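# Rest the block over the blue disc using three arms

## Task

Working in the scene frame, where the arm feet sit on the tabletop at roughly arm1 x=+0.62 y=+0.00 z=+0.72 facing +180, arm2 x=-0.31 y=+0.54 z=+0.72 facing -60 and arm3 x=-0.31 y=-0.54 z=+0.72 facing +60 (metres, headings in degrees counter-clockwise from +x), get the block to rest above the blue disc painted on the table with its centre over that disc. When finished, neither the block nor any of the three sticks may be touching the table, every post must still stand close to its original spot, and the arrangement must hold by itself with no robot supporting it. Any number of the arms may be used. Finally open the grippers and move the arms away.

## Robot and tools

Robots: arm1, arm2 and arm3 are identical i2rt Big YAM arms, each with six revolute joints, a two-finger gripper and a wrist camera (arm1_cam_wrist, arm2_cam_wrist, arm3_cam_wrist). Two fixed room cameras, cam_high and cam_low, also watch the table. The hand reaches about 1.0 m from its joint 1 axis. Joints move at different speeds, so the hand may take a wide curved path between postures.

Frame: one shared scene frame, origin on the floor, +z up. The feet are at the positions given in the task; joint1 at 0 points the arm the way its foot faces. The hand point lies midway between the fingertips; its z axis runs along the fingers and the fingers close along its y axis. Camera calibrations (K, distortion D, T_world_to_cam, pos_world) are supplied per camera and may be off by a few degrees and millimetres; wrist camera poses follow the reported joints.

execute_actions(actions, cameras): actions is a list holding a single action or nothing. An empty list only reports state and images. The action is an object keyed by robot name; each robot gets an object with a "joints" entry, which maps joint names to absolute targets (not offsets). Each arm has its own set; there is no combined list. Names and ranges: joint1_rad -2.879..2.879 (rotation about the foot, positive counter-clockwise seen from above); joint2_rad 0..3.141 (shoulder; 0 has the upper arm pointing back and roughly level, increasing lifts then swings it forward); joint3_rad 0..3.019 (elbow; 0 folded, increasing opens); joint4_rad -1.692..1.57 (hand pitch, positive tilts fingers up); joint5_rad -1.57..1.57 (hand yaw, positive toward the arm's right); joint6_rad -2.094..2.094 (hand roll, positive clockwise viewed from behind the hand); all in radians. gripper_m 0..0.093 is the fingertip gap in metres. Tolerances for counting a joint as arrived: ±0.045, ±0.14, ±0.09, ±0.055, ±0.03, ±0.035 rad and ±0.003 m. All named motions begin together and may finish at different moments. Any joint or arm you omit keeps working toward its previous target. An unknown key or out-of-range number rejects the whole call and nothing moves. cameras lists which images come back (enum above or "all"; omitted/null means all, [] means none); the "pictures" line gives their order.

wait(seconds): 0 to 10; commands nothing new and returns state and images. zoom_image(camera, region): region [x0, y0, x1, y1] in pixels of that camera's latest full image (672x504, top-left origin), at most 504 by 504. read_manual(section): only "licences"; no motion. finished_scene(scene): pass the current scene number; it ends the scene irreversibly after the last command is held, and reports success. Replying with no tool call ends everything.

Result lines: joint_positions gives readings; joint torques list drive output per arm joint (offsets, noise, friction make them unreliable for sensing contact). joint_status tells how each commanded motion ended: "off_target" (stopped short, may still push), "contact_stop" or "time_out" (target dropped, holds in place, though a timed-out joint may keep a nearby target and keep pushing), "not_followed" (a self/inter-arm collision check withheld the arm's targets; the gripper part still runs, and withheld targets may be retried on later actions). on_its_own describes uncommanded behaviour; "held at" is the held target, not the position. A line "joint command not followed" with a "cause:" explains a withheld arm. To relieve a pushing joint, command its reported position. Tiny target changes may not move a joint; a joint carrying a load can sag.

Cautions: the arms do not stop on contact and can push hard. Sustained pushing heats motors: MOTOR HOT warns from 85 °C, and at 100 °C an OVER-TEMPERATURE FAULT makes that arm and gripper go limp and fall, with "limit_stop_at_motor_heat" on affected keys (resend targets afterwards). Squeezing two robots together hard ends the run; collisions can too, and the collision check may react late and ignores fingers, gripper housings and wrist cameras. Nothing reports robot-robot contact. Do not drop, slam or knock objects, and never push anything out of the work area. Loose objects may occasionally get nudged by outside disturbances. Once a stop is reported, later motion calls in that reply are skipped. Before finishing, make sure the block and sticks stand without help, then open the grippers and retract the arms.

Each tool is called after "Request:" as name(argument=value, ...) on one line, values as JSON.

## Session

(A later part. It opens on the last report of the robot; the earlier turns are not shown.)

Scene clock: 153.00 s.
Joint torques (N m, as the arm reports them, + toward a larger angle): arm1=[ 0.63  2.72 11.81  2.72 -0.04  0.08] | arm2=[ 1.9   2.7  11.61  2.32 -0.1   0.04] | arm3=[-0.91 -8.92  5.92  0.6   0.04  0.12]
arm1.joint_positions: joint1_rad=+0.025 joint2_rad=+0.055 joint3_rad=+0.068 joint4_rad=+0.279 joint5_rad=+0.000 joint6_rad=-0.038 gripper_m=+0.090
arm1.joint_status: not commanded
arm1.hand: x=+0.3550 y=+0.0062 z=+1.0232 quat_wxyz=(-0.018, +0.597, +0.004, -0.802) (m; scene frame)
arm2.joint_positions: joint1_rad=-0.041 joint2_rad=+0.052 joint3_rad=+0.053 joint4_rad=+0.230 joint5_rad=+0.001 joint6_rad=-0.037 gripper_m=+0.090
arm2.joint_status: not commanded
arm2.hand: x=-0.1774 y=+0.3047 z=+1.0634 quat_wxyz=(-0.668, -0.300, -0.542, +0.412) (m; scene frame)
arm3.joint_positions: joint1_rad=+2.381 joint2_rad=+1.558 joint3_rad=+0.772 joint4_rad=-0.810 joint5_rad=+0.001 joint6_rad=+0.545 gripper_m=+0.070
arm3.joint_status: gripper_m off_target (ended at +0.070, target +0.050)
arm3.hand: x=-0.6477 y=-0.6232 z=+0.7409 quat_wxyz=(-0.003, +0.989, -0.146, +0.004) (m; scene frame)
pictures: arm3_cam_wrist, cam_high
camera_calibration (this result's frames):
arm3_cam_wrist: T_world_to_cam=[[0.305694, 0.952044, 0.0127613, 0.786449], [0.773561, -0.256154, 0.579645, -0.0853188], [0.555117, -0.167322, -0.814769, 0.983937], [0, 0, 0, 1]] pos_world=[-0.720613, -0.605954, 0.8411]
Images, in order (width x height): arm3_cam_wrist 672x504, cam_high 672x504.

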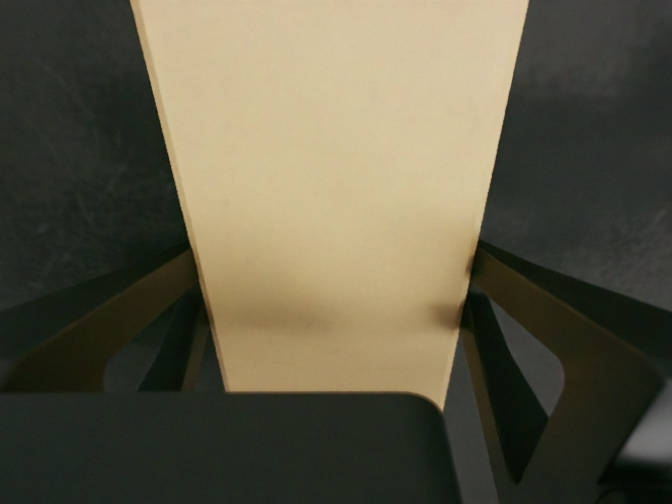

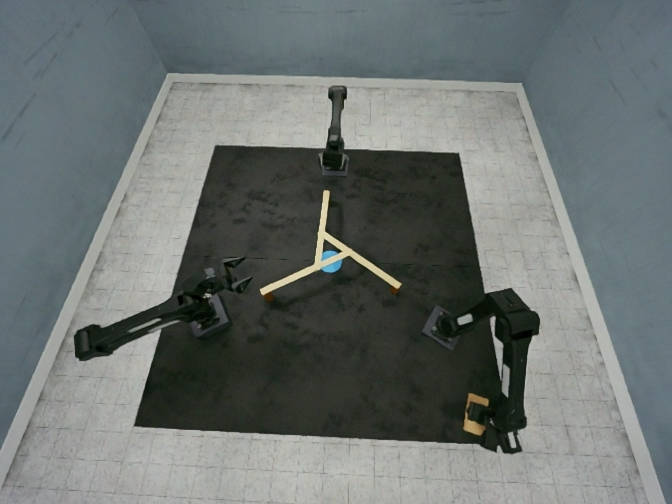

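Request:
execute_actions(actions=[{"arm3": {"joints": {"joint1_rad": 0.042, "joint2_rad": 1.15, "joint3_rad": 1.22, "joint4_rad": -1.56}}}], cameras=["arm3_cam_wrist", "cam_high", "cam_low"])

Scene clock: 167.13 s.
Joint torques (N m, as the arm reports them, + toward a larger angle): arm1=[ 0.68  2.71 11.82  2.71 -0.03  0.08] | arm2=[ 2.05  2.25 11.7   2.35 -0.06  0.04] | arm3=[-0.15 -6.31  9.25  0.09 -0.03  0.13]
arm1.joint_positions: joint1_rad=+0.025 joint2_rad=+0.055 joint3_rad=+0.068 joint4_rad=+0.279 joint5_rad=+0.000 joint6_rad=-0.038 gripper_m=+0.090
arm1.joint_status: not commanded
arm1.hand: x=+0.3550 y=+0.0062 z=+1.0232 quat_wxyz=(-0.018, +0.597, +0.004, -0.802) (m; scene frame)
arm2.joint_positions: joint1_rad=-0.041 joint2_rad=+0.052 joint3_rad=+0.053 joint4_rad=+0.230 joint5_rad=+0.001 joint6_rad=-0.037 gripper_m=+0.090
arm2.joint_status: not commanded
arm2.hand: x=-0.1774 y=+0.3047 z=+1.0634 quat_wxyz=(-0.668, -0.300, -0.542, +0.412) (m; scene frame)
arm3.joint_positions: joint1_rad=+0.039 joint2_rad=+1.162 joint3_rad=+1.198 joint4_rad=-1.553 joint5_rad=+0.002 joint6_rad=+0.546 gripper_m=+0.070
arm3.joint_status: all done
arm3.hand: x=-0.1421 y=-0.2514 z=+1.0115 quat_wxyz=(-0.012, +0.250, -0.968, -0.020) (m; scene frame)
pictures: arm3_cam_wrist, cam_high, cam_low
camera_calibration (this result's frames):
arm3_cam_wrist: T_world_to_cam=[[0.469506, -0.882525, -0.0267099, -0.123528], [-0.731633, -0.405809, 0.547752, -0.75726], [-0.494244, -0.237631, -0.836214, 0.840843], [0, 0, 0, 1]] pos_world=[-0.080457, -0.216508, 1.11462]
Images, in order (width x height): arm3_cam_wrist 672x504, cam_high 672x504, cam_low 672x504.

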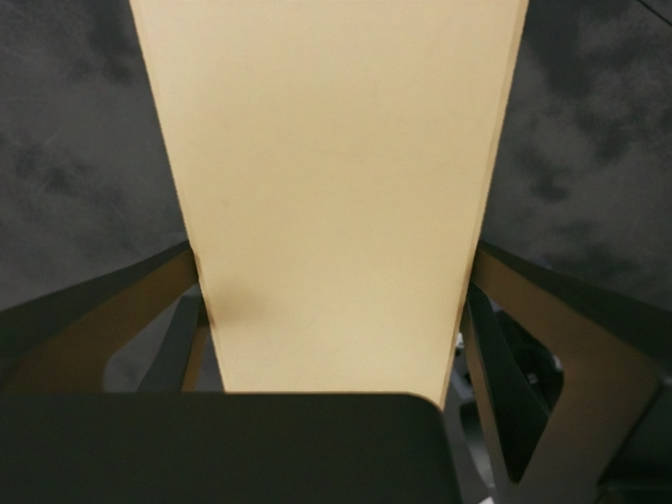

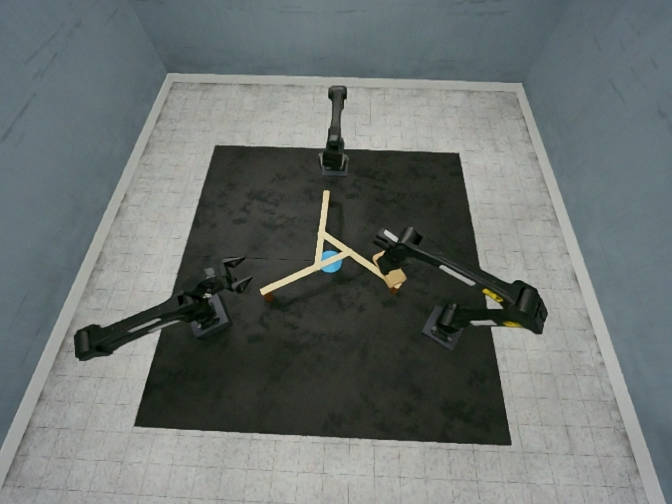

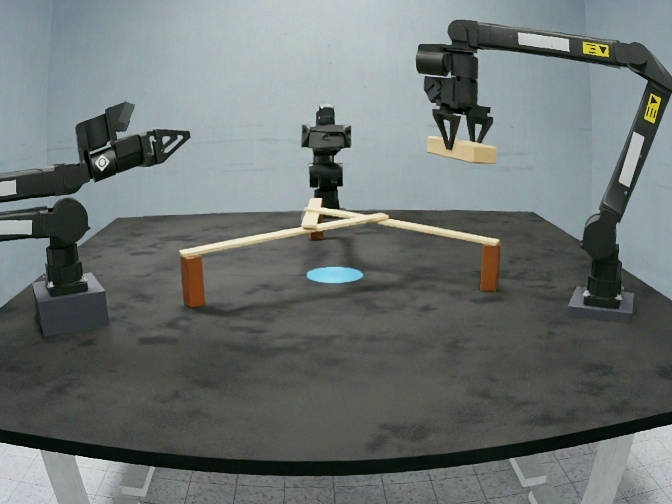

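Request:
execute_actions(actions=[{"arm3": {"joints": {"joint1_rad": 0.046, "joint2_rad": 1.62, "joint3_rad": 1.888, "joint4_rad": -1.418}}}], cameras=["cam_low"])

Request:
execute_actions(actions=[{"arm3": {"joints": {"joint2_rad": 1.91}}}], cameras=["arm1_cam_wrist", "arm2_cam_wrist", "cam_high", "cam_low"])

Scene clock: 168.90 s.
Joint torques (N m, as the arm reports them, + toward a larger angle): arm1=[ 0.61  2.73 11.84  2.69 -0.04  0.07] | arm2=[ 2.02  2.6  11.64  2.33 -0.05  0.02] | arm3=[  0.2  -15.8   12.79   1.14  -0.02   0.12]
arm1.joint_positions: joint1_rad=+0.025 joint2_rad=+0.055 joint3_rad=+0.068 joint4_rad=+0.279 joint5_rad=+0.000 joint6_rad=-0.038 gripper_m=+0.090
arm1.joint_status: not commanded
arm1.hand: x=+0.3550 y=+0.0062 z=+1.0232 quat_wxyz=(-0.018, +0.597, +0.004, -0.802) (m; scene frame)
arm2.joint_positions: joint1_rad=-0.041 joint2_rad=+0.052 joint3_rad=+0.053 joint4_rad=+0.230 joint5_rad=+0.001 joint6_rad=-0.037 gripper_m=+0.090
arm2.joint_status: not commanded
arm2.hand: x=-0.1774 y=+0.3047 z=+1.0634 quat_wxyz=(-0.668, -0.300, -0.542, +0.412) (m; scene frame)
arm3.joint_positions: joint1_rad=+0.039 joint2_rad=+1.651 joint3_rad=+1.824 joint4_rad=-1.425 joint5_rad=+0.002 joint6_rad=+0.546 gripper_m=+0.070
arm3.joint_status: all done
arm3.hand: x=-0.0198 y=-0.0386 z=+1.0704 quat_wxyz=(-0.104, +0.246, -0.957, -0.114) (m; scene frame)
pictures: cam_low
Images, in order (width x height): cam_low 672x504.

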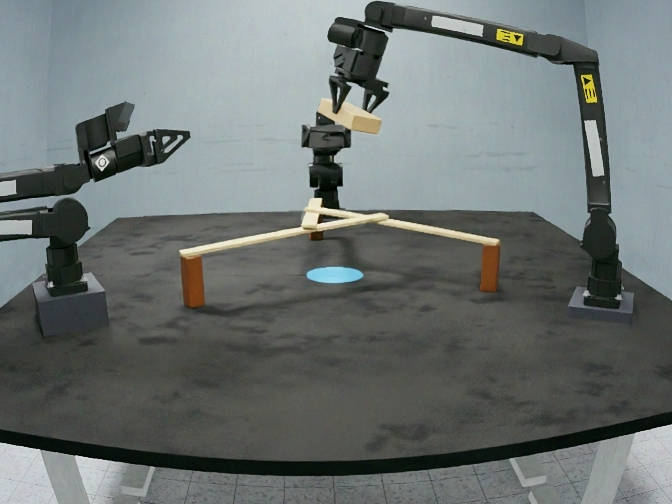

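Scene clock: 170.13 s.
Joint torques (N m, as the arm reports them, + toward a larger angle): arm1=[ 0.72  2.66 11.82  2.71 -0.03  0.08] | arm2=[ 2.23  3.02 11.69  2.14 -0.07  0.02] | arm3=[  0.25 -21.97  10.98   0.59  -0.01   0.15]
arm1.joint_positions: joint1_rad=+0.025 joint2_rad=+0.055 joint3_rad=+0.068 joint4_rad=+0.279 joint5_rad=+0.000 joint6_rad=-0.038 gripper_m=+0.090
arm1.joint_status: not commanded
arm1.hand: x=+0.3550 y=+0.0062 z=+1.0232 quat_wxyz=(-0.018, +0.597, +0.004, -0.802) (m; scene frame)
arm2.joint_positions: joint1_rad=-0.041 joint2_rad=+0.052 joint3_rad=+0.053 joint4_rad=+0.230 joint5_rad=+0.001 joint6_rad=-0.037 gripper_m=+0.090
arm2.joint_status: not commanded
arm2.hand: x=-0.1774 y=+0.3047 z=+1.0634 quat_wxyz=(-0.668, -0.300, -0.542, +0.412) (m; scene frame)
arm3.joint_positions: joint1_rad=+0.039 joint2_rad=+1.970 joint3_rad=+1.842 joint4_rad=-1.423 joint5_rad=+0.002 joint6_rad=+0.546 gripper_m=+0.070
arm3.joint_status: all done
arm3.hand: x=-0.0018 y=-0.0027 z=+0.8937 quat_wxyz=(+0.000, +0.250, -0.968, -0.007) (m; scene frame)
pictures: arm1_cam_wrist, arm2_cam_wrist, cam_high, cam_low
camera_calibration (this result's frames):
arm1_cam_wrist: T_world_to_cam=[[0.020599, 0.999605, 0.0191365, -0.0378574], [0.331813, 0.0112204, -0.943279, 0.855402], [-0.94312, 0.0257804, -0.33145, 0.796508], [0, 0, 0, 1]] pos_world=[0.468149, 0.00771024, 1.07161]
arm2_cam_wrist: T_world_to_cam=[[-0.876645, -0.479225, 0.0428516, -0.0536663], [-0.214385, 0.309329, -0.926474, 0.859465], [0.430735, -0.821376, -0.373911, 0.847236], [0, 0, 0, 1]] pos_world=[-0.227724, 0.404323, 1.11536]
Images, in order (width x height): arm1_cam_wrist 672x504, arm2_cam_wrist 672x504, cam_high 672x504, cam_low 672x504.

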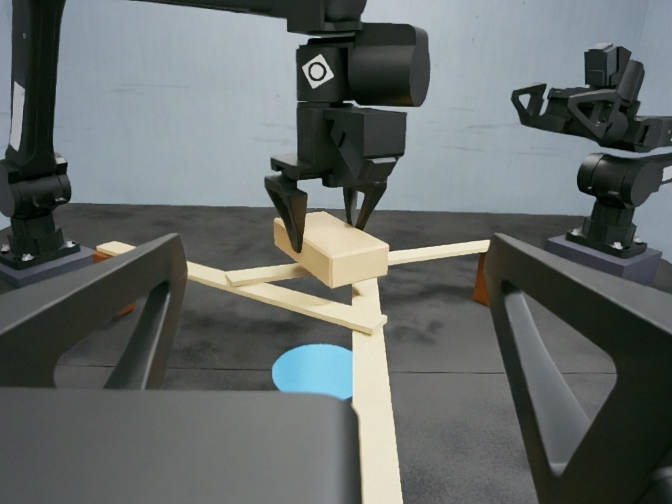

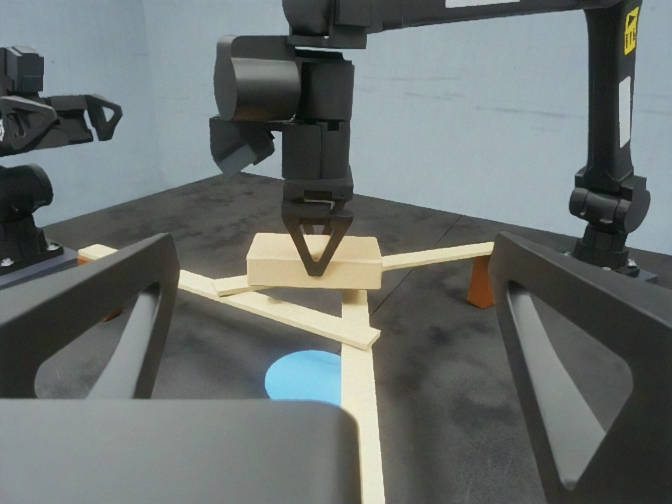

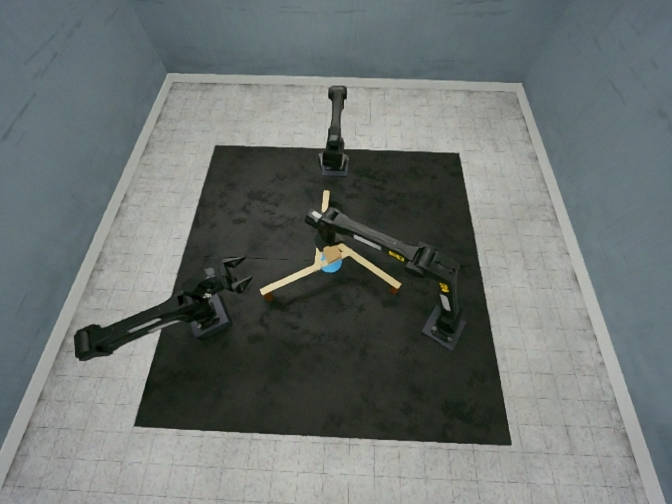

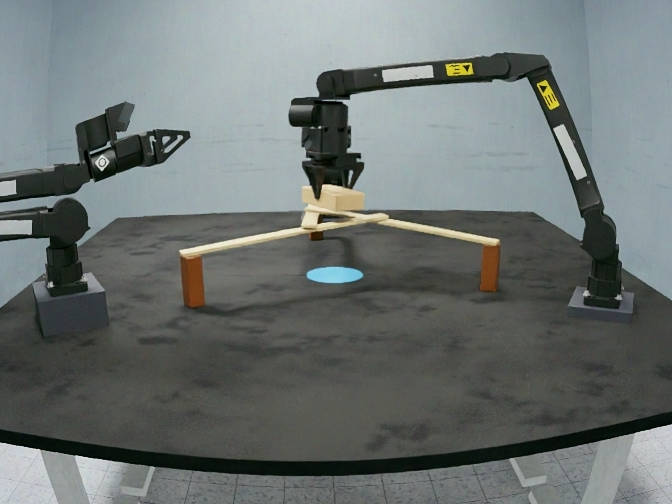

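Request:
zoom_image(camera="arm2_cam_wrist", region=[180, 200, 500, 400])

Request:
zoom_image(camera="arm1_cam_wrist", region=[180, 190, 500, 390])

Request:
zoom_image(camera="cam_low", region=[260, 160, 420, 260])

Region (180, 200, 500, 400) of arm2_cam_wrist's 672x504 image, scaled by 1.575, with more detail than that image has; it fills the top 315 rows of this view, and the rest is white.

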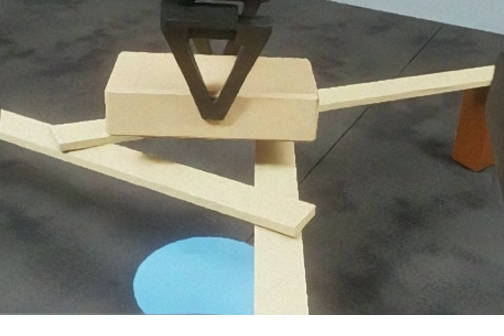

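Region (180, 190, 500, 390) of arm1_cam_wrist's 672x504 image, scaled by 1.575, with more detail than that image has; it fills the top 315 rows of this view, and the rest is white.

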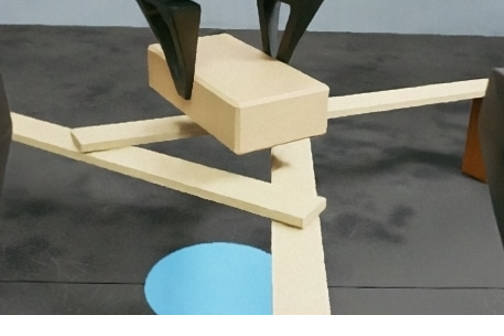

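Region (260, 160, 420, 260) of cam_low's 672x504 image, scaled by 3.150, with more detail than that image has; it fills the top 315 rows of this view, and the rest is white.

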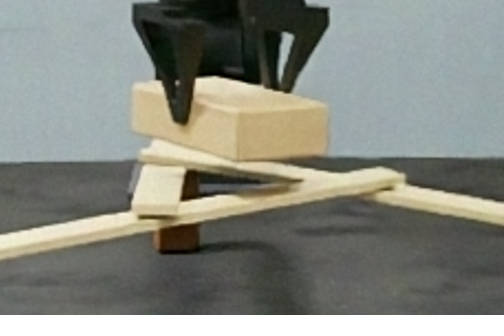

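Request:
zoom_image(camera="cam_high", region=[295, 215, 375, 285])

Region (295, 215, 375, 285) of cam_high's 672x504 image, scaled by 6.300, with more detail than that image has; it fills the top 441 rows of this view, and the rest is white.

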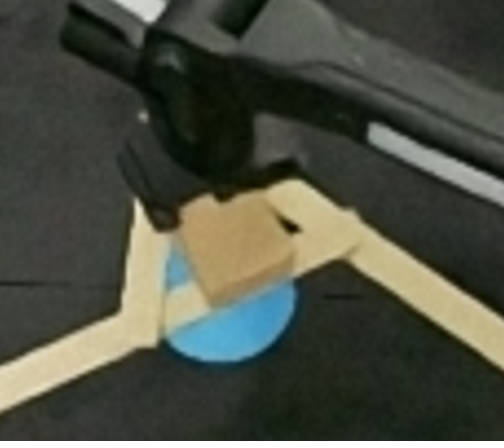

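Request:
zoom_image(camera="arm2_cam_wrist", region=[200, 225, 400, 355])

Request:
zoom_image(camera="arm1_cam_wrist", region=[210, 205, 410, 345])

Region (200, 225, 400, 355) of arm2_cam_wrist's 672x504 image, scaled by 2.520, with more detail than that image has; it fills the top 328 rows of this view, and the rest is white.

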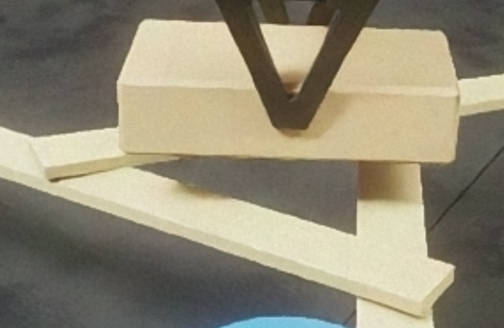

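Region (210, 205, 410, 345) of arm1_cam_wrist's 672x504 image, scaled by 2.520, with more detail than that image has; it fills the top 353 rows of this view, and the rest is white.

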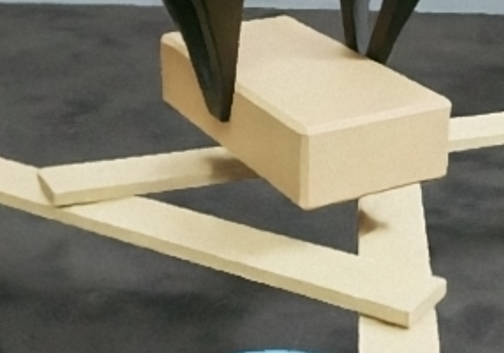

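Request:
execute_actions(actions=[{"arm3": {"joints": {"joint1_rad": 0.013, "joint2_rad": 1.93, "joint4_rad": -1.375}}}], cameras=["arm1_cam_wrist", "arm2_cam_wrist", "cam_low"])

Scene clock: 174.03 s.
Joint torques (N m, as the arm reports them, + toward a larger angle): arm1=[ 0.68  2.71 11.82  2.71 -0.03  0.08] | arm2=[ 1.96  2.45 11.56  2.31 -0.07  0.04] | arm3=[ -0.3  -20.36  11.06   0.9   -0.01   0.12]
arm1.joint_positions: joint1_rad=+0.025 joint2_rad=+0.055 joint3_rad=+0.068 joint4_rad=+0.279 joint5_rad=+0.000 joint6_rad=-0.038 gripper_m=+0.090
arm1.joint_status: not commanded
arm1.hand: x=+0.3550 y=+0.0062 z=+1.0232 quat_wxyz=(-0.018, +0.597, +0.004, -0.802) (m; scene frame)
arm2.joint_positions: joint1_rad=-0.041 joint2_rad=+0.052 joint3_rad=+0.053 joint4_rad=+0.230 joint5_rad=+0.001 joint6_rad=-0.037 gripper_m=+0.090
arm2.joint_status: not commanded
arm2.hand: x=-0.1774 y=+0.3047 z=+1.0634 quat_wxyz=(-0.668, -0.300, -0.542, +0.412) (m; scene frame)
arm3.joint_positions: joint1_rad=+0.015 joint2_rad=+1.970 joint3_rad=+1.842 joint4_rad=-1.387 joint5_rad=+0.002 joint6_rad=+0.546 gripper_m=+0.070
arm3.joint_status: all done
arm3.hand: x=+0.0158 y=-0.0027 z=+0.8937 quat_wxyz=(-0.012, +0.238, -0.971, -0.020) (m; scene frame)
pictures: arm1_cam_wrist, arm2_cam_wrist, cam_low
camera_calibration (this result's frames):
arm1_cam_wrist: T_world_to_cam=[[0.020599, 0.999605, 0.0191365, -0.0378574], [0.331813, 0.0112204, -0.943279, 0.855402], [-0.94312, 0.0257804, -0.33145, 0.796508], [0, 0, 0, 1]] pos_world=[0.468149, 0.00771024, 1.07161]
arm2_cam_wrist: T_world_to_cam=[[-0.876645, -0.479225, 0.0428516, -0.0536663], [-0.214385, 0.309329, -0.926474, 0.859465], [0.430735, -0.821376, -0.373911, 0.847236], [0, 0, 0, 1]] pos_world=[-0.227724, 0.404323, 1.11536]
Images, in order (width x height): arm1_cam_wrist 672x504, arm2_cam_wrist 672x504, cam_low 672x504.

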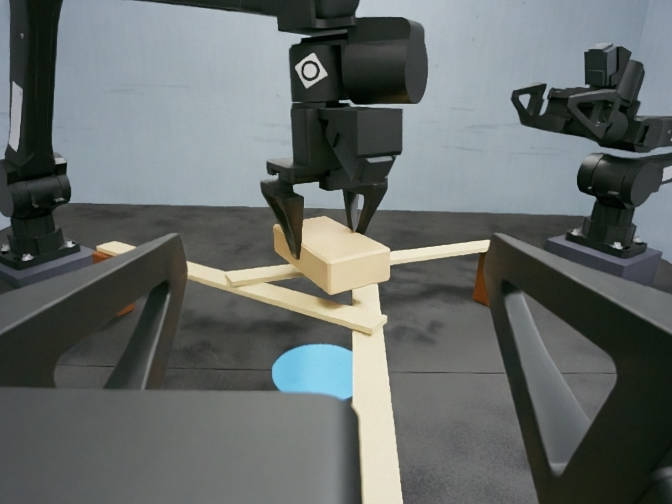

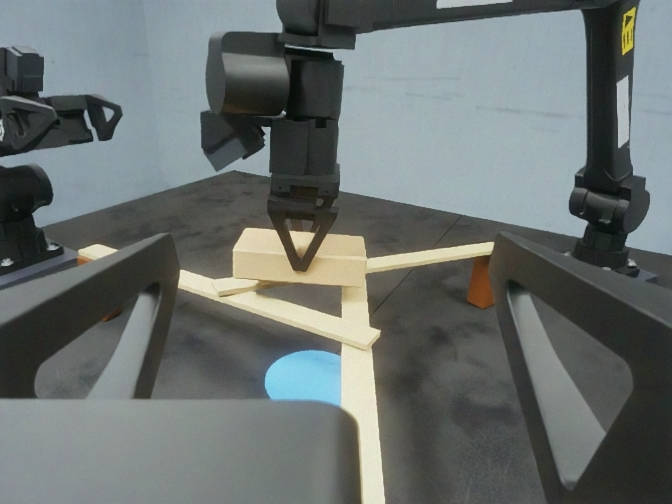

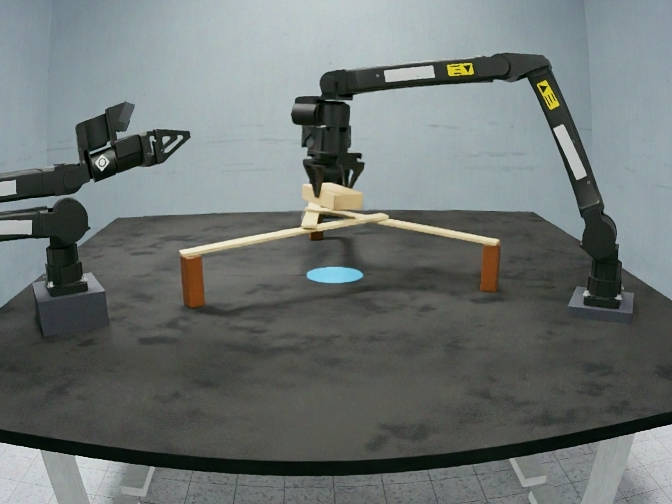

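Request:
execute_actions(actions=[{"arm3": {"joints": {"joint2_rad": 1.957}}}], cameras=["arm1_cam_wrist", "arm2_cam_wrist", "cam_low"])

Scene clock: 175.00 s.
Joint torques (N m, as the arm reports them, + toward a larger angle): arm1=[ 0.53  2.69 11.82  2.71 -0.03  0.08] | arm2=[ 1.91  2.28 11.66  2.3  -0.02  0.01] | arm3=[ -0.5  -18.45  11.04   0.85  -0.04   0.1 ]
arm1.joint_positions: joint1_rad=+0.025 joint2_rad=+0.055 joint3_rad=+0.068 joint4_rad=+0.279 joint5_rad=+0.000 joint6_rad=-0.038 gripper_m=+0.090
arm1.joint_status: not commanded
arm1.hand: x=+0.3550 y=+0.0062 z=+1.0232 quat_wxyz=(-0.018, +0.597, +0.004, -0.802) (m; scene frame)
arm2.joint_positions: joint1_rad=-0.041 joint2_rad=+0.052 joint3_rad=+0.053 joint4_rad=+0.230 joint5_rad=+0.001 joint6_rad=-0.037 gripper_m=+0.090
arm2.joint_status: not commanded
arm2.hand: x=-0.1774 y=+0.3047 z=+1.0634 quat_wxyz=(-0.668, -0.300, -0.542, +0.412) (m; scene frame)
arm3.joint_positions: joint1_rad=+0.015 joint2_rad=+1.970 joint3_rad=+1.842 joint4_rad=-1.387 joint5_rad=+0.002 joint6_rad=+0.546 gripper_m=+0.070
arm3.joint_status: all done
arm3.hand: x=+0.0158 y=-0.0027 z=+0.8937 quat_wxyz=(-0.012, +0.238, -0.971, -0.020) (m; scene frame)
pictures: arm1_cam_wrist, arm2_cam_wrist, cam_low
camera_calibration (this result's frames):
arm1_cam_wrist: T_world_to_cam=[[0.020599, 0.999605, 0.0191365, -0.0378574], [0.331813, 0.0112204, -0.943279, 0.855402], [-0.94312, 0.0257804, -0.33145, 0.796508], [0, 0, 0, 1]] pos_world=[0.468149, 0.00771024, 1.07161]
arm2_cam_wrist: T_world_to_cam=[[-0.876645, -0.479225, 0.0428516, -0.0536663], [-0.214385, 0.309329, -0.926474, 0.859465], [0.430735, -0.821376, -0.373911, 0.847236], [0, 0, 0, 1]] pos_world=[-0.227724, 0.404323, 1.11536]
Images, in order (width x height): arm1_cam_wrist 672x504, arm2_cam_wrist 672x504, cam_low 672x504.

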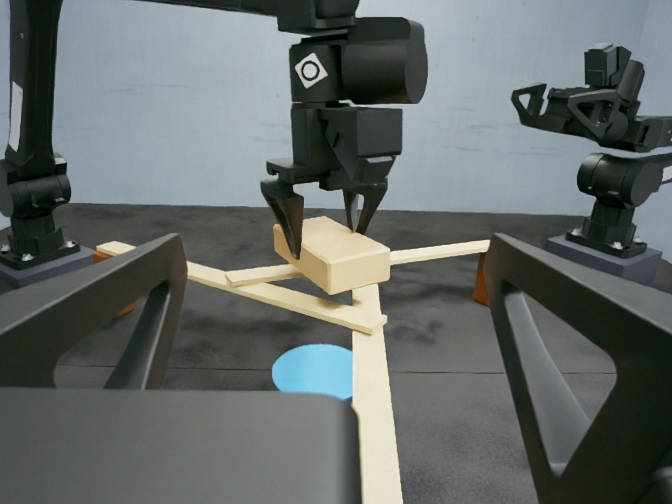

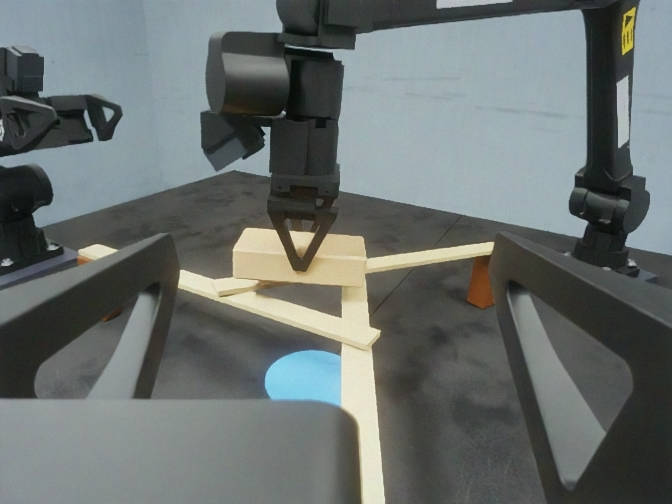

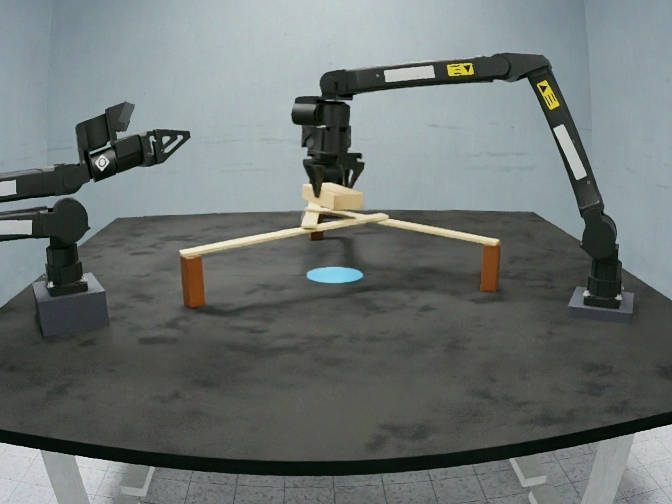

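Request:
execute_actions(actions=[{"arm3": {"joints": {"joint2_rad": 1.982}}}], cameras=["arm1_cam_wrist", "arm2_cam_wrist", "cam_low"])

Scene clock: 175.87 s.
Joint torques (N m, as the arm reports them, + toward a larger angle): arm1=[ 0.64  2.67 11.82  2.71 -0.03  0.07] | arm2=[ 1.51  2.72 11.58  2.31 -0.06  0.06] | arm3=[ -0.42 -17.39  10.97   0.9   -0.02   0.11]
arm1.joint_positions: joint1_rad=+0.025 joint2_rad=+0.055 joint3_rad=+0.068 joint4_rad=+0.279 joint5_rad=+0.000 joint6_rad=-0.038 gripper_m=+0.090
arm1.joint_status: not commanded
arm1.hand: x=+0.3550 y=+0.0062 z=+1.0232 quat_wxyz=(-0.018, +0.597, +0.004, -0.802) (m; scene frame)
arm2.joint_positions: joint1_rad=-0.041 joint2_rad=+0.052 joint3_rad=+0.053 joint4_rad=+0.230 joint5_rad=+0.001 joint6_rad=-0.037 gripper_m=+0.090
arm2.joint_status: not commanded
arm2.hand: x=-0.1774 y=+0.3047 z=+1.0634 quat_wxyz=(-0.668, -0.300, -0.542, +0.412) (m; scene frame)
arm3.joint_positions: joint1_rad=+0.015 joint2_rad=+1.980 joint3_rad=+1.842 joint4_rad=-1.387 joint5_rad=+0.002 joint6_rad=+0.546 gripper_m=+0.070
arm3.joint_status: all done
arm3.hand: x=+0.0158 y=-0.0025 z=+0.8875 quat_wxyz=(-0.009, +0.239, -0.971, -0.016) (m; scene frame)
pictures: arm1_cam_wrist, arm2_cam_wrist, cam_low
camera_calibration (this result's frames):
arm1_cam_wrist: T_world_to_cam=[[0.020599, 0.999605, 0.0191365, -0.0378574], [0.331813, 0.0112204, -0.943279, 0.855402], [-0.94312, 0.0257804, -0.33145, 0.796508], [0, 0, 0, 1]] pos_world=[0.468149, 0.00771024, 1.07161]
arm2_cam_wrist: T_world_to_cam=[[-0.876645, -0.479225, 0.0428516, -0.0536663], [-0.214385, 0.309329, -0.926474, 0.859465], [0.430735, -0.821376, -0.373911, 0.847236], [0, 0, 0, 1]] pos_world=[-0.227724, 0.404323, 1.11536]
Images, in order (width x height): arm1_cam_wrist 672x504, arm2_cam_wrist 672x504, cam_low 672x504.

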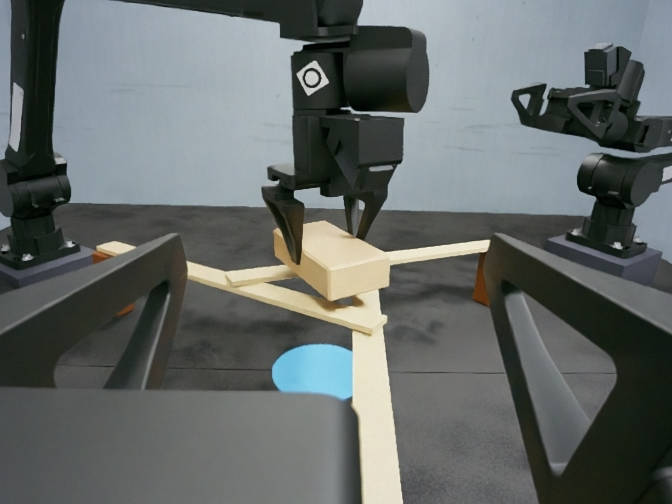

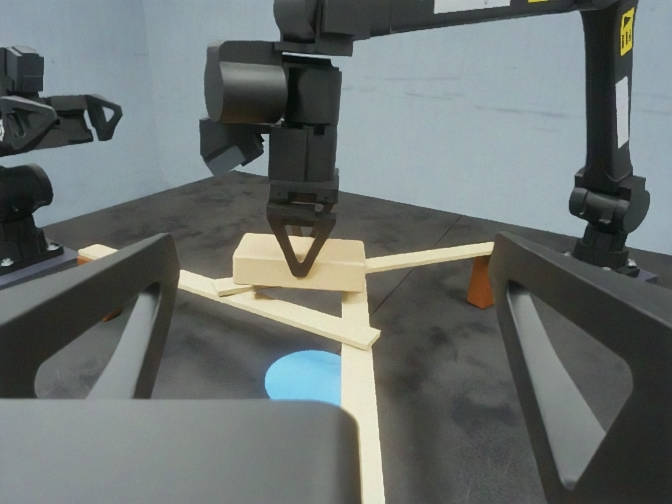

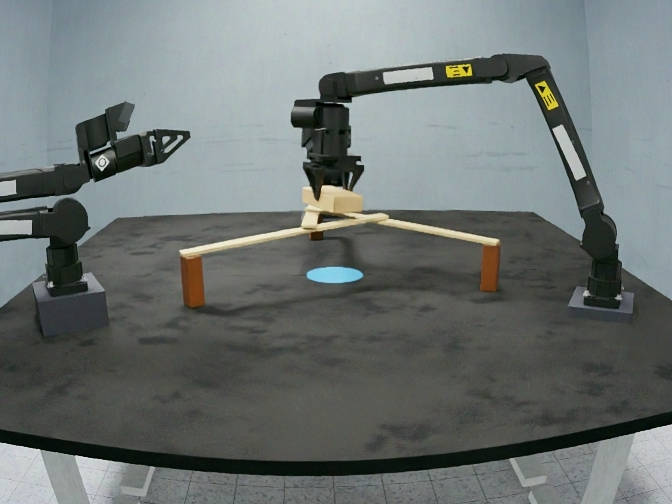

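Request:
execute_actions(actions=[{"arm3": {"joints": {"joint2_rad": 2.003}}}], cameras=["arm1_cam_wrist", "arm2_cam_wrist", "cam_low"])

Request:
zoom_image(camera="arm2_cam_wrist", region=[200, 225, 400, 355])

Request:
zoom_image(camera="arm1_cam_wrist", region=[210, 205, 410, 345])

Request:
zoom_image(camera="cam_low", region=[270, 170, 410, 250])

Scene clock: 177.00 s.
Joint torques (N m, as the arm reports them, + toward a larger angle): arm1=[ 0.63  2.79 11.83  2.7  -0.04  0.07] | arm2=[ 2.25  2.32 11.69  2.28 -0.05  0.  ] | arm3=[ -0.5  -17.82  10.98   0.8   -0.02   0.13]
arm1.joint_positions: joint1_rad=+0.025 joint2_rad=+0.055 joint3_rad=+0.068 joint4_rad=+0.279 joint5_rad=+0.000 joint6_rad=-0.038 gripper_m=+0.090
arm1.joint_status: not commanded
arm1.hand: x=+0.3550 y=+0.0062 z=+1.0232 quat_wxyz=(-0.018, +0.597, +0.004, -0.802) (m; scene frame)
arm2.joint_positions: joint1_rad=-0.041 joint2_rad=+0.052 joint3_rad=+0.053 joint4_rad=+0.230 joint5_rad=+0.001 joint6_rad=-0.037 gripper_m=+0.090
arm2.joint_status: not commanded
arm2.hand: x=-0.1774 y=+0.3047 z=+1.0634 quat_wxyz=(-0.668, -0.300, -0.542, +0.412) (m; scene frame)
arm3.joint_positions: joint1_rad=+0.015 joint2_rad=+2.005 joint3_rad=+1.842 joint4_rad=-1.386 joint5_rad=+0.002 joint6_rad=+0.546 gripper_m=+0.070
arm3.joint_status: all done
arm3.hand: x=+0.0158 y=-0.0020 z=+0.8724 quat_wxyz=(+0.000, +0.239, -0.971, -0.007) (m; scene frame)
pictures: arm1_cam_wrist, arm2_cam_wrist, cam_low
camera_calibration (this result's frames):
arm1_cam_wrist: T_world_to_cam=[[0.020599, 0.999605, 0.0191365, -0.0378574], [0.331813, 0.0112204, -0.943279, 0.855402], [-0.94312, 0.0257804, -0.33145, 0.796508], [0, 0, 0, 1]] pos_world=[0.468149, 0.00771024, 1.07161]
arm2_cam_wrist: T_world_to_cam=[[-0.876645, -0.479225, 0.0428516, -0.0536663], [-0.214385, 0.309329, -0.926474, 0.859465], [0.430735, -0.821376, -0.373911, 0.847236], [0, 0, 0, 1]] pos_world=[-0.227724, 0.404323, 1.11536]
Images, in order (width x height): arm1_cam_wrist 672x504, arm2_cam_wrist 672x504, cam_low 672x504.

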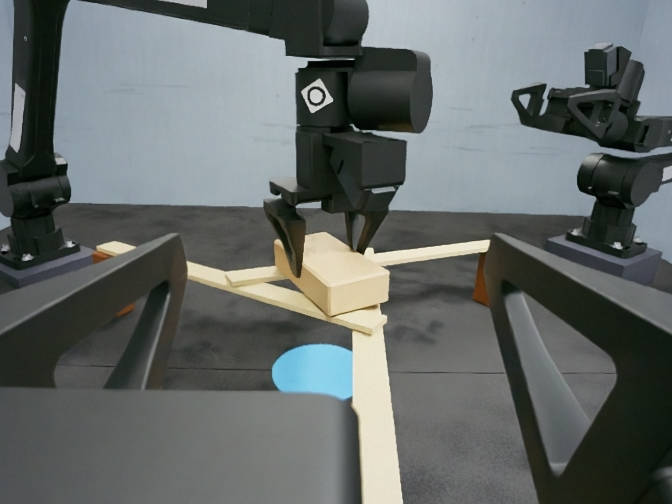

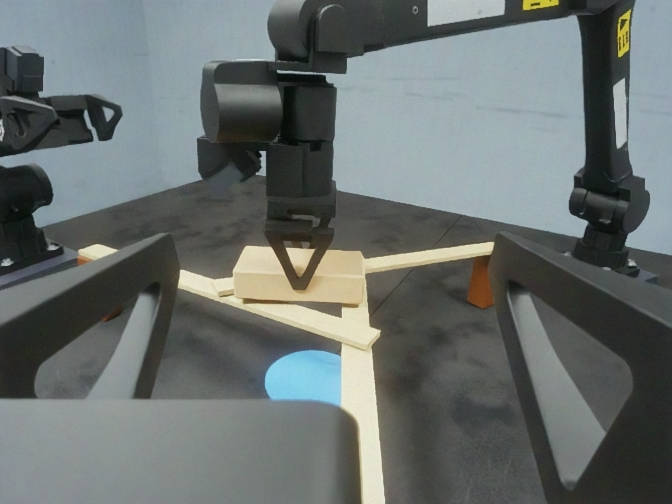

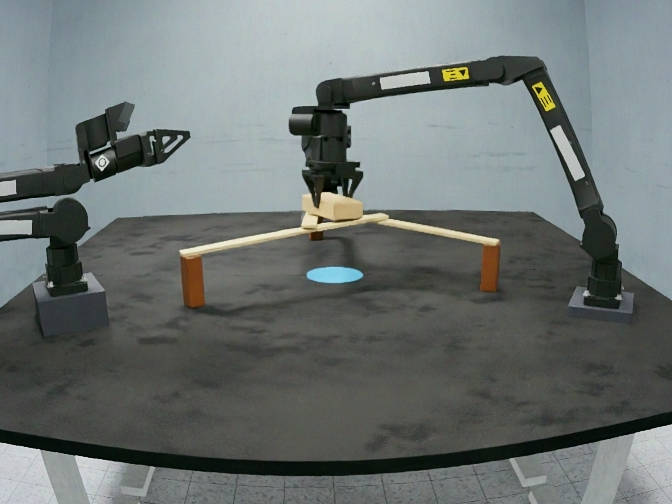

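Region (200, 225, 400, 355) of arm2_cam_wrist's 672x504 image, scaled by 2.520, with more detail than that image has; it fills the top 328 rows of this view, and the rest is white.

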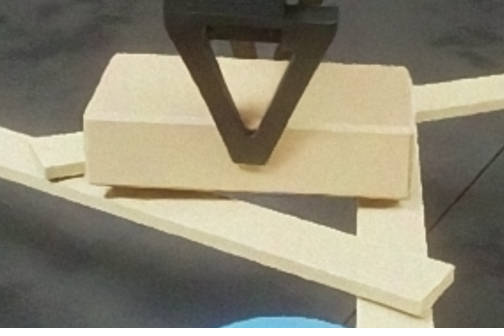

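Region (210, 205, 410, 345) of arm1_cam_wrist's 672x504 image, scaled by 2.520, with more detail than that image has; it fills the top 353 rows of this view, and the rest is white.

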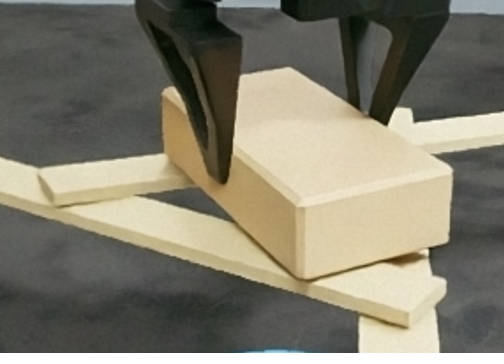

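Region (270, 170, 410, 250) of cam_low's 672x504 image, scaled by 3.600, with more detail than that image has; it fills the top 288 rows of this view, and the rest is white.

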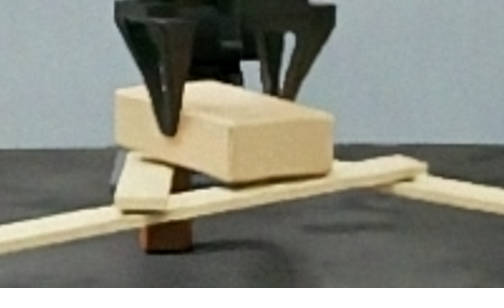

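Request:
execute_actions(actions=[{"arm3": {"joints": {"gripper_m": 0.092}}}], cameras=["arm1_cam_wrist", "arm2_cam_wrist", "cam_low"])

Scene clock: 177.83 s.
Joint torques (N m, as the arm reports them, + toward a larger angle): arm1=[ 0.64  2.67 11.82  2.71 -0.03  0.07] | arm2=[ 1.46  2.58 11.58  2.29 -0.05  0.03] | arm3=[ -0.51 -18.16  11.01   0.8   -0.02   0.12]
arm1.joint_positions: joint1_rad=+0.025 joint2_rad=+0.055 joint3_rad=+0.068 joint4_rad=+0.279 joint5_rad=+0.000 joint6_rad=-0.038 gripper_m=+0.090
arm1.joint_status: not commanded
arm1.hand: x=+0.3550 y=+0.0062 z=+1.0232 quat_wxyz=(-0.018, +0.597, +0.004, -0.802) (m; scene frame)
arm2.joint_positions: joint1_rad=-0.041 joint2_rad=+0.052 joint3_rad=+0.053 joint4_rad=+0.230 joint5_rad=+0.001 joint6_rad=-0.037 gripper_m=+0.090
arm2.joint_status: not commanded
arm2.hand: x=-0.1774 y=+0.3047 z=+1.0634 quat_wxyz=(-0.668, -0.300, -0.542, +0.412) (m; scene frame)
arm3.joint_positions: joint1_rad=+0.015 joint2_rad=+2.005 joint3_rad=+1.842 joint4_rad=-1.386 joint5_rad=+0.002 joint6_rad=+0.546 gripper_m=+0.092
arm3.joint_status: all done
arm3.hand: x=+0.0159 y=-0.0019 z=+0.8724 quat_wxyz=(+0.000, +0.239, -0.971, -0.008) (m; scene frame)
pictures: arm1_cam_wrist, arm2_cam_wrist, cam_low
camera_calibration (this result's frames):
arm1_cam_wrist: T_world_to_cam=[[0.020599, 0.999605, 0.0191365, -0.0378574], [0.331813, 0.0112204, -0.943279, 0.855402], [-0.94312, 0.0257804, -0.33145, 0.796508], [0, 0, 0, 1]] pos_world=[0.468149, 0.00771024, 1.07161]
arm2_cam_wrist: T_world_to_cam=[[-0.876645, -0.479225, 0.0428516, -0.0536663], [-0.214385, 0.309329, -0.926474, 0.859465], [0.430735, -0.821376, -0.373911, 0.847236], [0, 0, 0, 1]] pos_world=[-0.227724, 0.404323, 1.11536]
Images, in order (width x height): arm1_cam_wrist 672x504, arm2_cam_wrist 672x504, cam_low 672x504.

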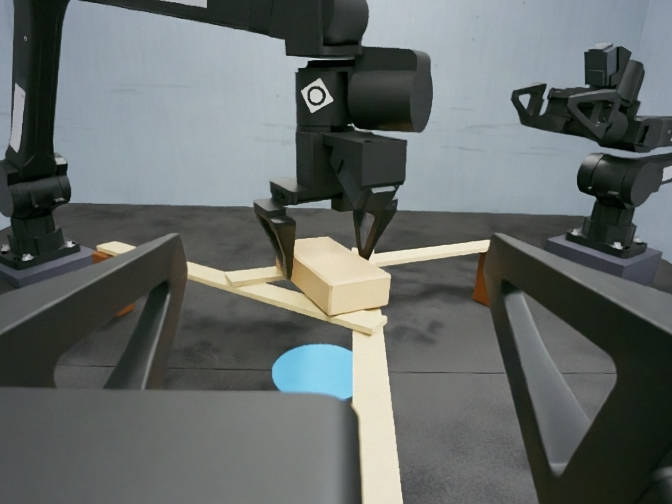

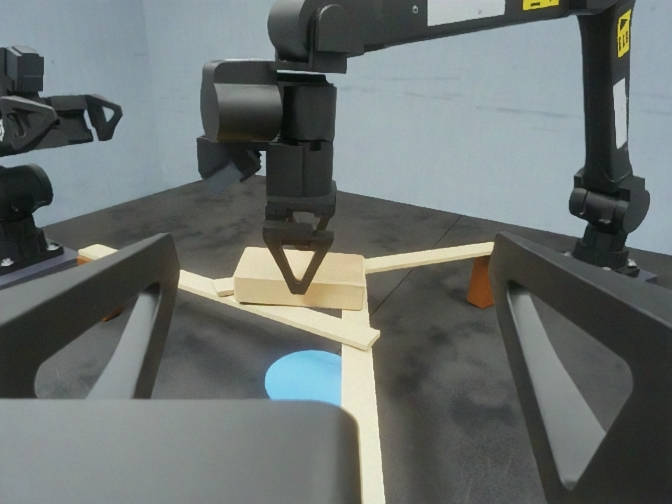

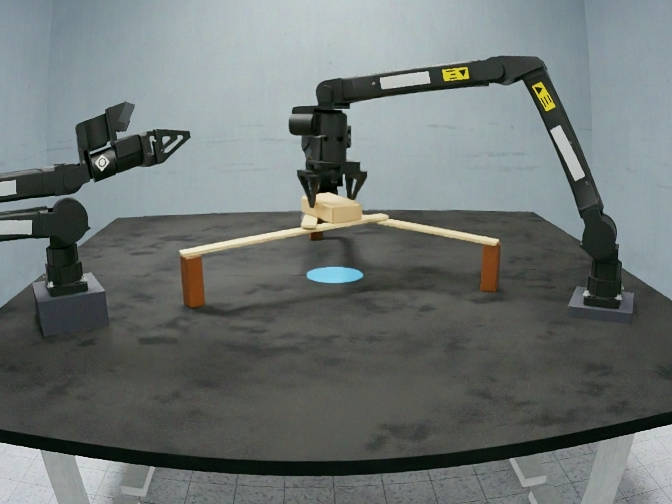

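The block rests on the frame. Retreating arm3.

Request:
execute_actions(actions=[{"arm3": {"joints": {"joint2_rad": 1.2}}}], cameras=["arm1_cam_wrist", "arm2_cam_wrist", "cam_high", "cam_low"])

Scene clock: 179.77 s.
Joint torques (N m, as the arm reports them, + toward a larger angle): arm1=[ 0.67  2.65 11.83  2.71 -0.03  0.08] | arm2=[ 2.2   2.25 11.61  2.33 -0.03  0.03] | arm3=[-0.58 -6.48  7.61  1.69 -0.05  0.08]
arm1.joint_positions: joint1_rad=+0.025 joint2_rad=+0.055 joint3_rad=+0.068 joint4_rad=+0.279 joint5_rad=+0.000 joint6_rad=-0.038 gripper_m=+0.090
arm1.joint_status: not commanded
arm1.hand: x=+0.3550 y=+0.0062 z=+1.0232 quat_wxyz=(-0.018, +0.597, +0.004, -0.802) (m; scene frame)
arm2.joint_positions: joint1_rad=-0.041 joint2_rad=+0.052 joint3_rad=+0.053 joint4_rad=+0.230 joint5_rad=+0.001 joint6_rad=-0.037 gripper_m=+0.090
arm2.joint_status: not commanded
arm2.hand: x=-0.1774 y=+0.3047 z=+1.0634 quat_wxyz=(-0.668, -0.300, -0.542, +0.412) (m; scene frame)
arm3.joint_positions: joint1_rad=+0.015 joint2_rad=+1.212 joint3_rad=+1.880 joint4_rad=-1.380 joint5_rad=+0.002 joint6_rad=+0.546 gripper_m=+0.092
arm3.joint_status: all done
arm3.hand: x=-0.0733 y=-0.1603 z=+1.3215 quat_wxyz=(-0.287, +0.215, -0.886, -0.295) (m; scene frame)
pictures: arm1_cam_wrist, arm2_cam_wrist, cam_high, cam_low
camera_calibration (this result's frames):
arm1_cam_wrist: T_world_to_cam=[[0.020599, 0.999605, 0.0191365, -0.0378574], [0.331813, 0.0112204, -0.943279, 0.855402], [-0.94312, 0.0257804, -0.33145, 0.796508], [0, 0, 0, 1]] pos_world=[0.468149, 0.00771024, 1.07161]
arm2_cam_wrist: T_world_to_cam=[[-0.876645, -0.479225, 0.0428516, -0.0536663], [-0.214385, 0.309329, -0.926474, 0.859465], [0.430735, -0.821376, -0.373911, 0.847236], [0, 0, 0, 1]] pos_world=[-0.227724, 0.404323, 1.11536]
Images, in order (width x height): arm1_cam_wrist 672x504, arm2_cam_wrist 672x504, cam_high 672x504, cam_low 672x504.

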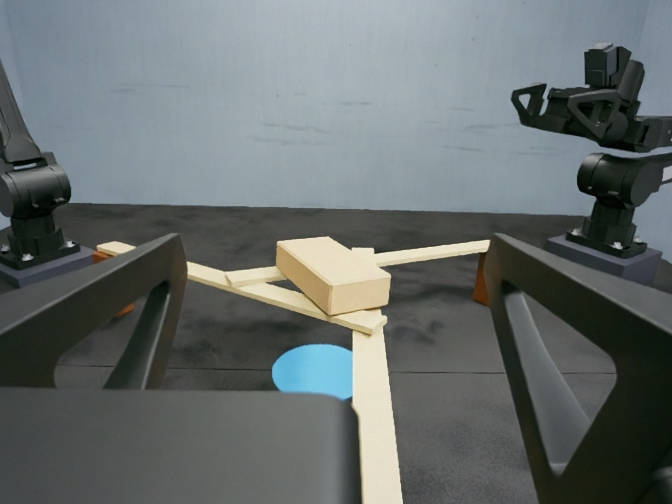

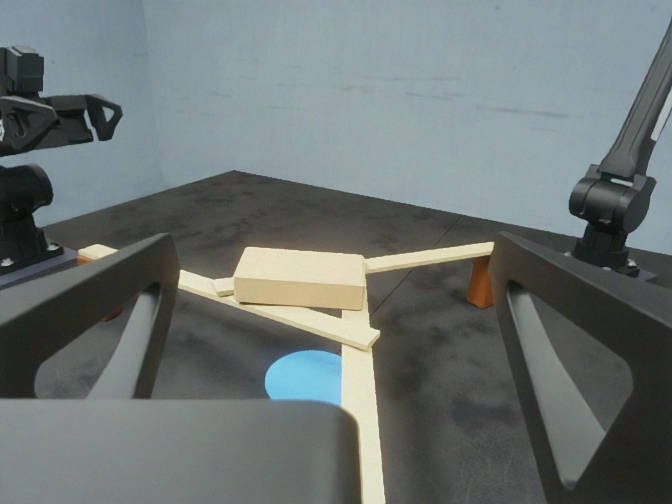

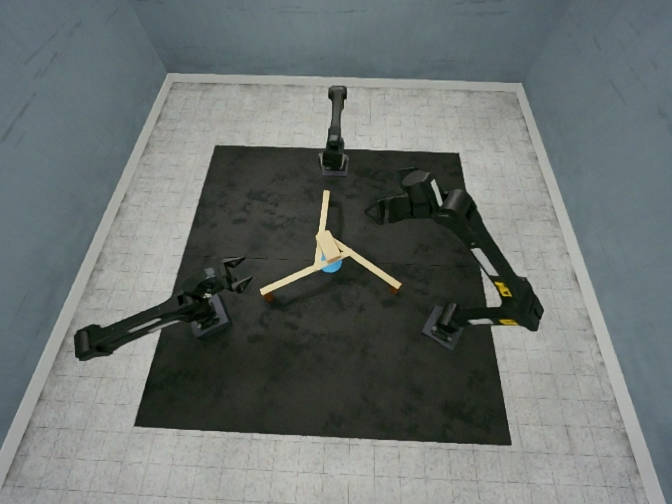

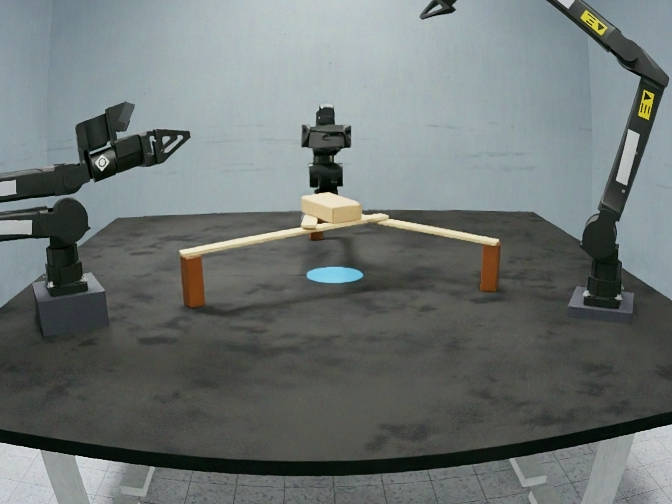

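The structure is stable with all arms clear.

Request:
finished_scene(scene=1)

The scene is finished: the task was done.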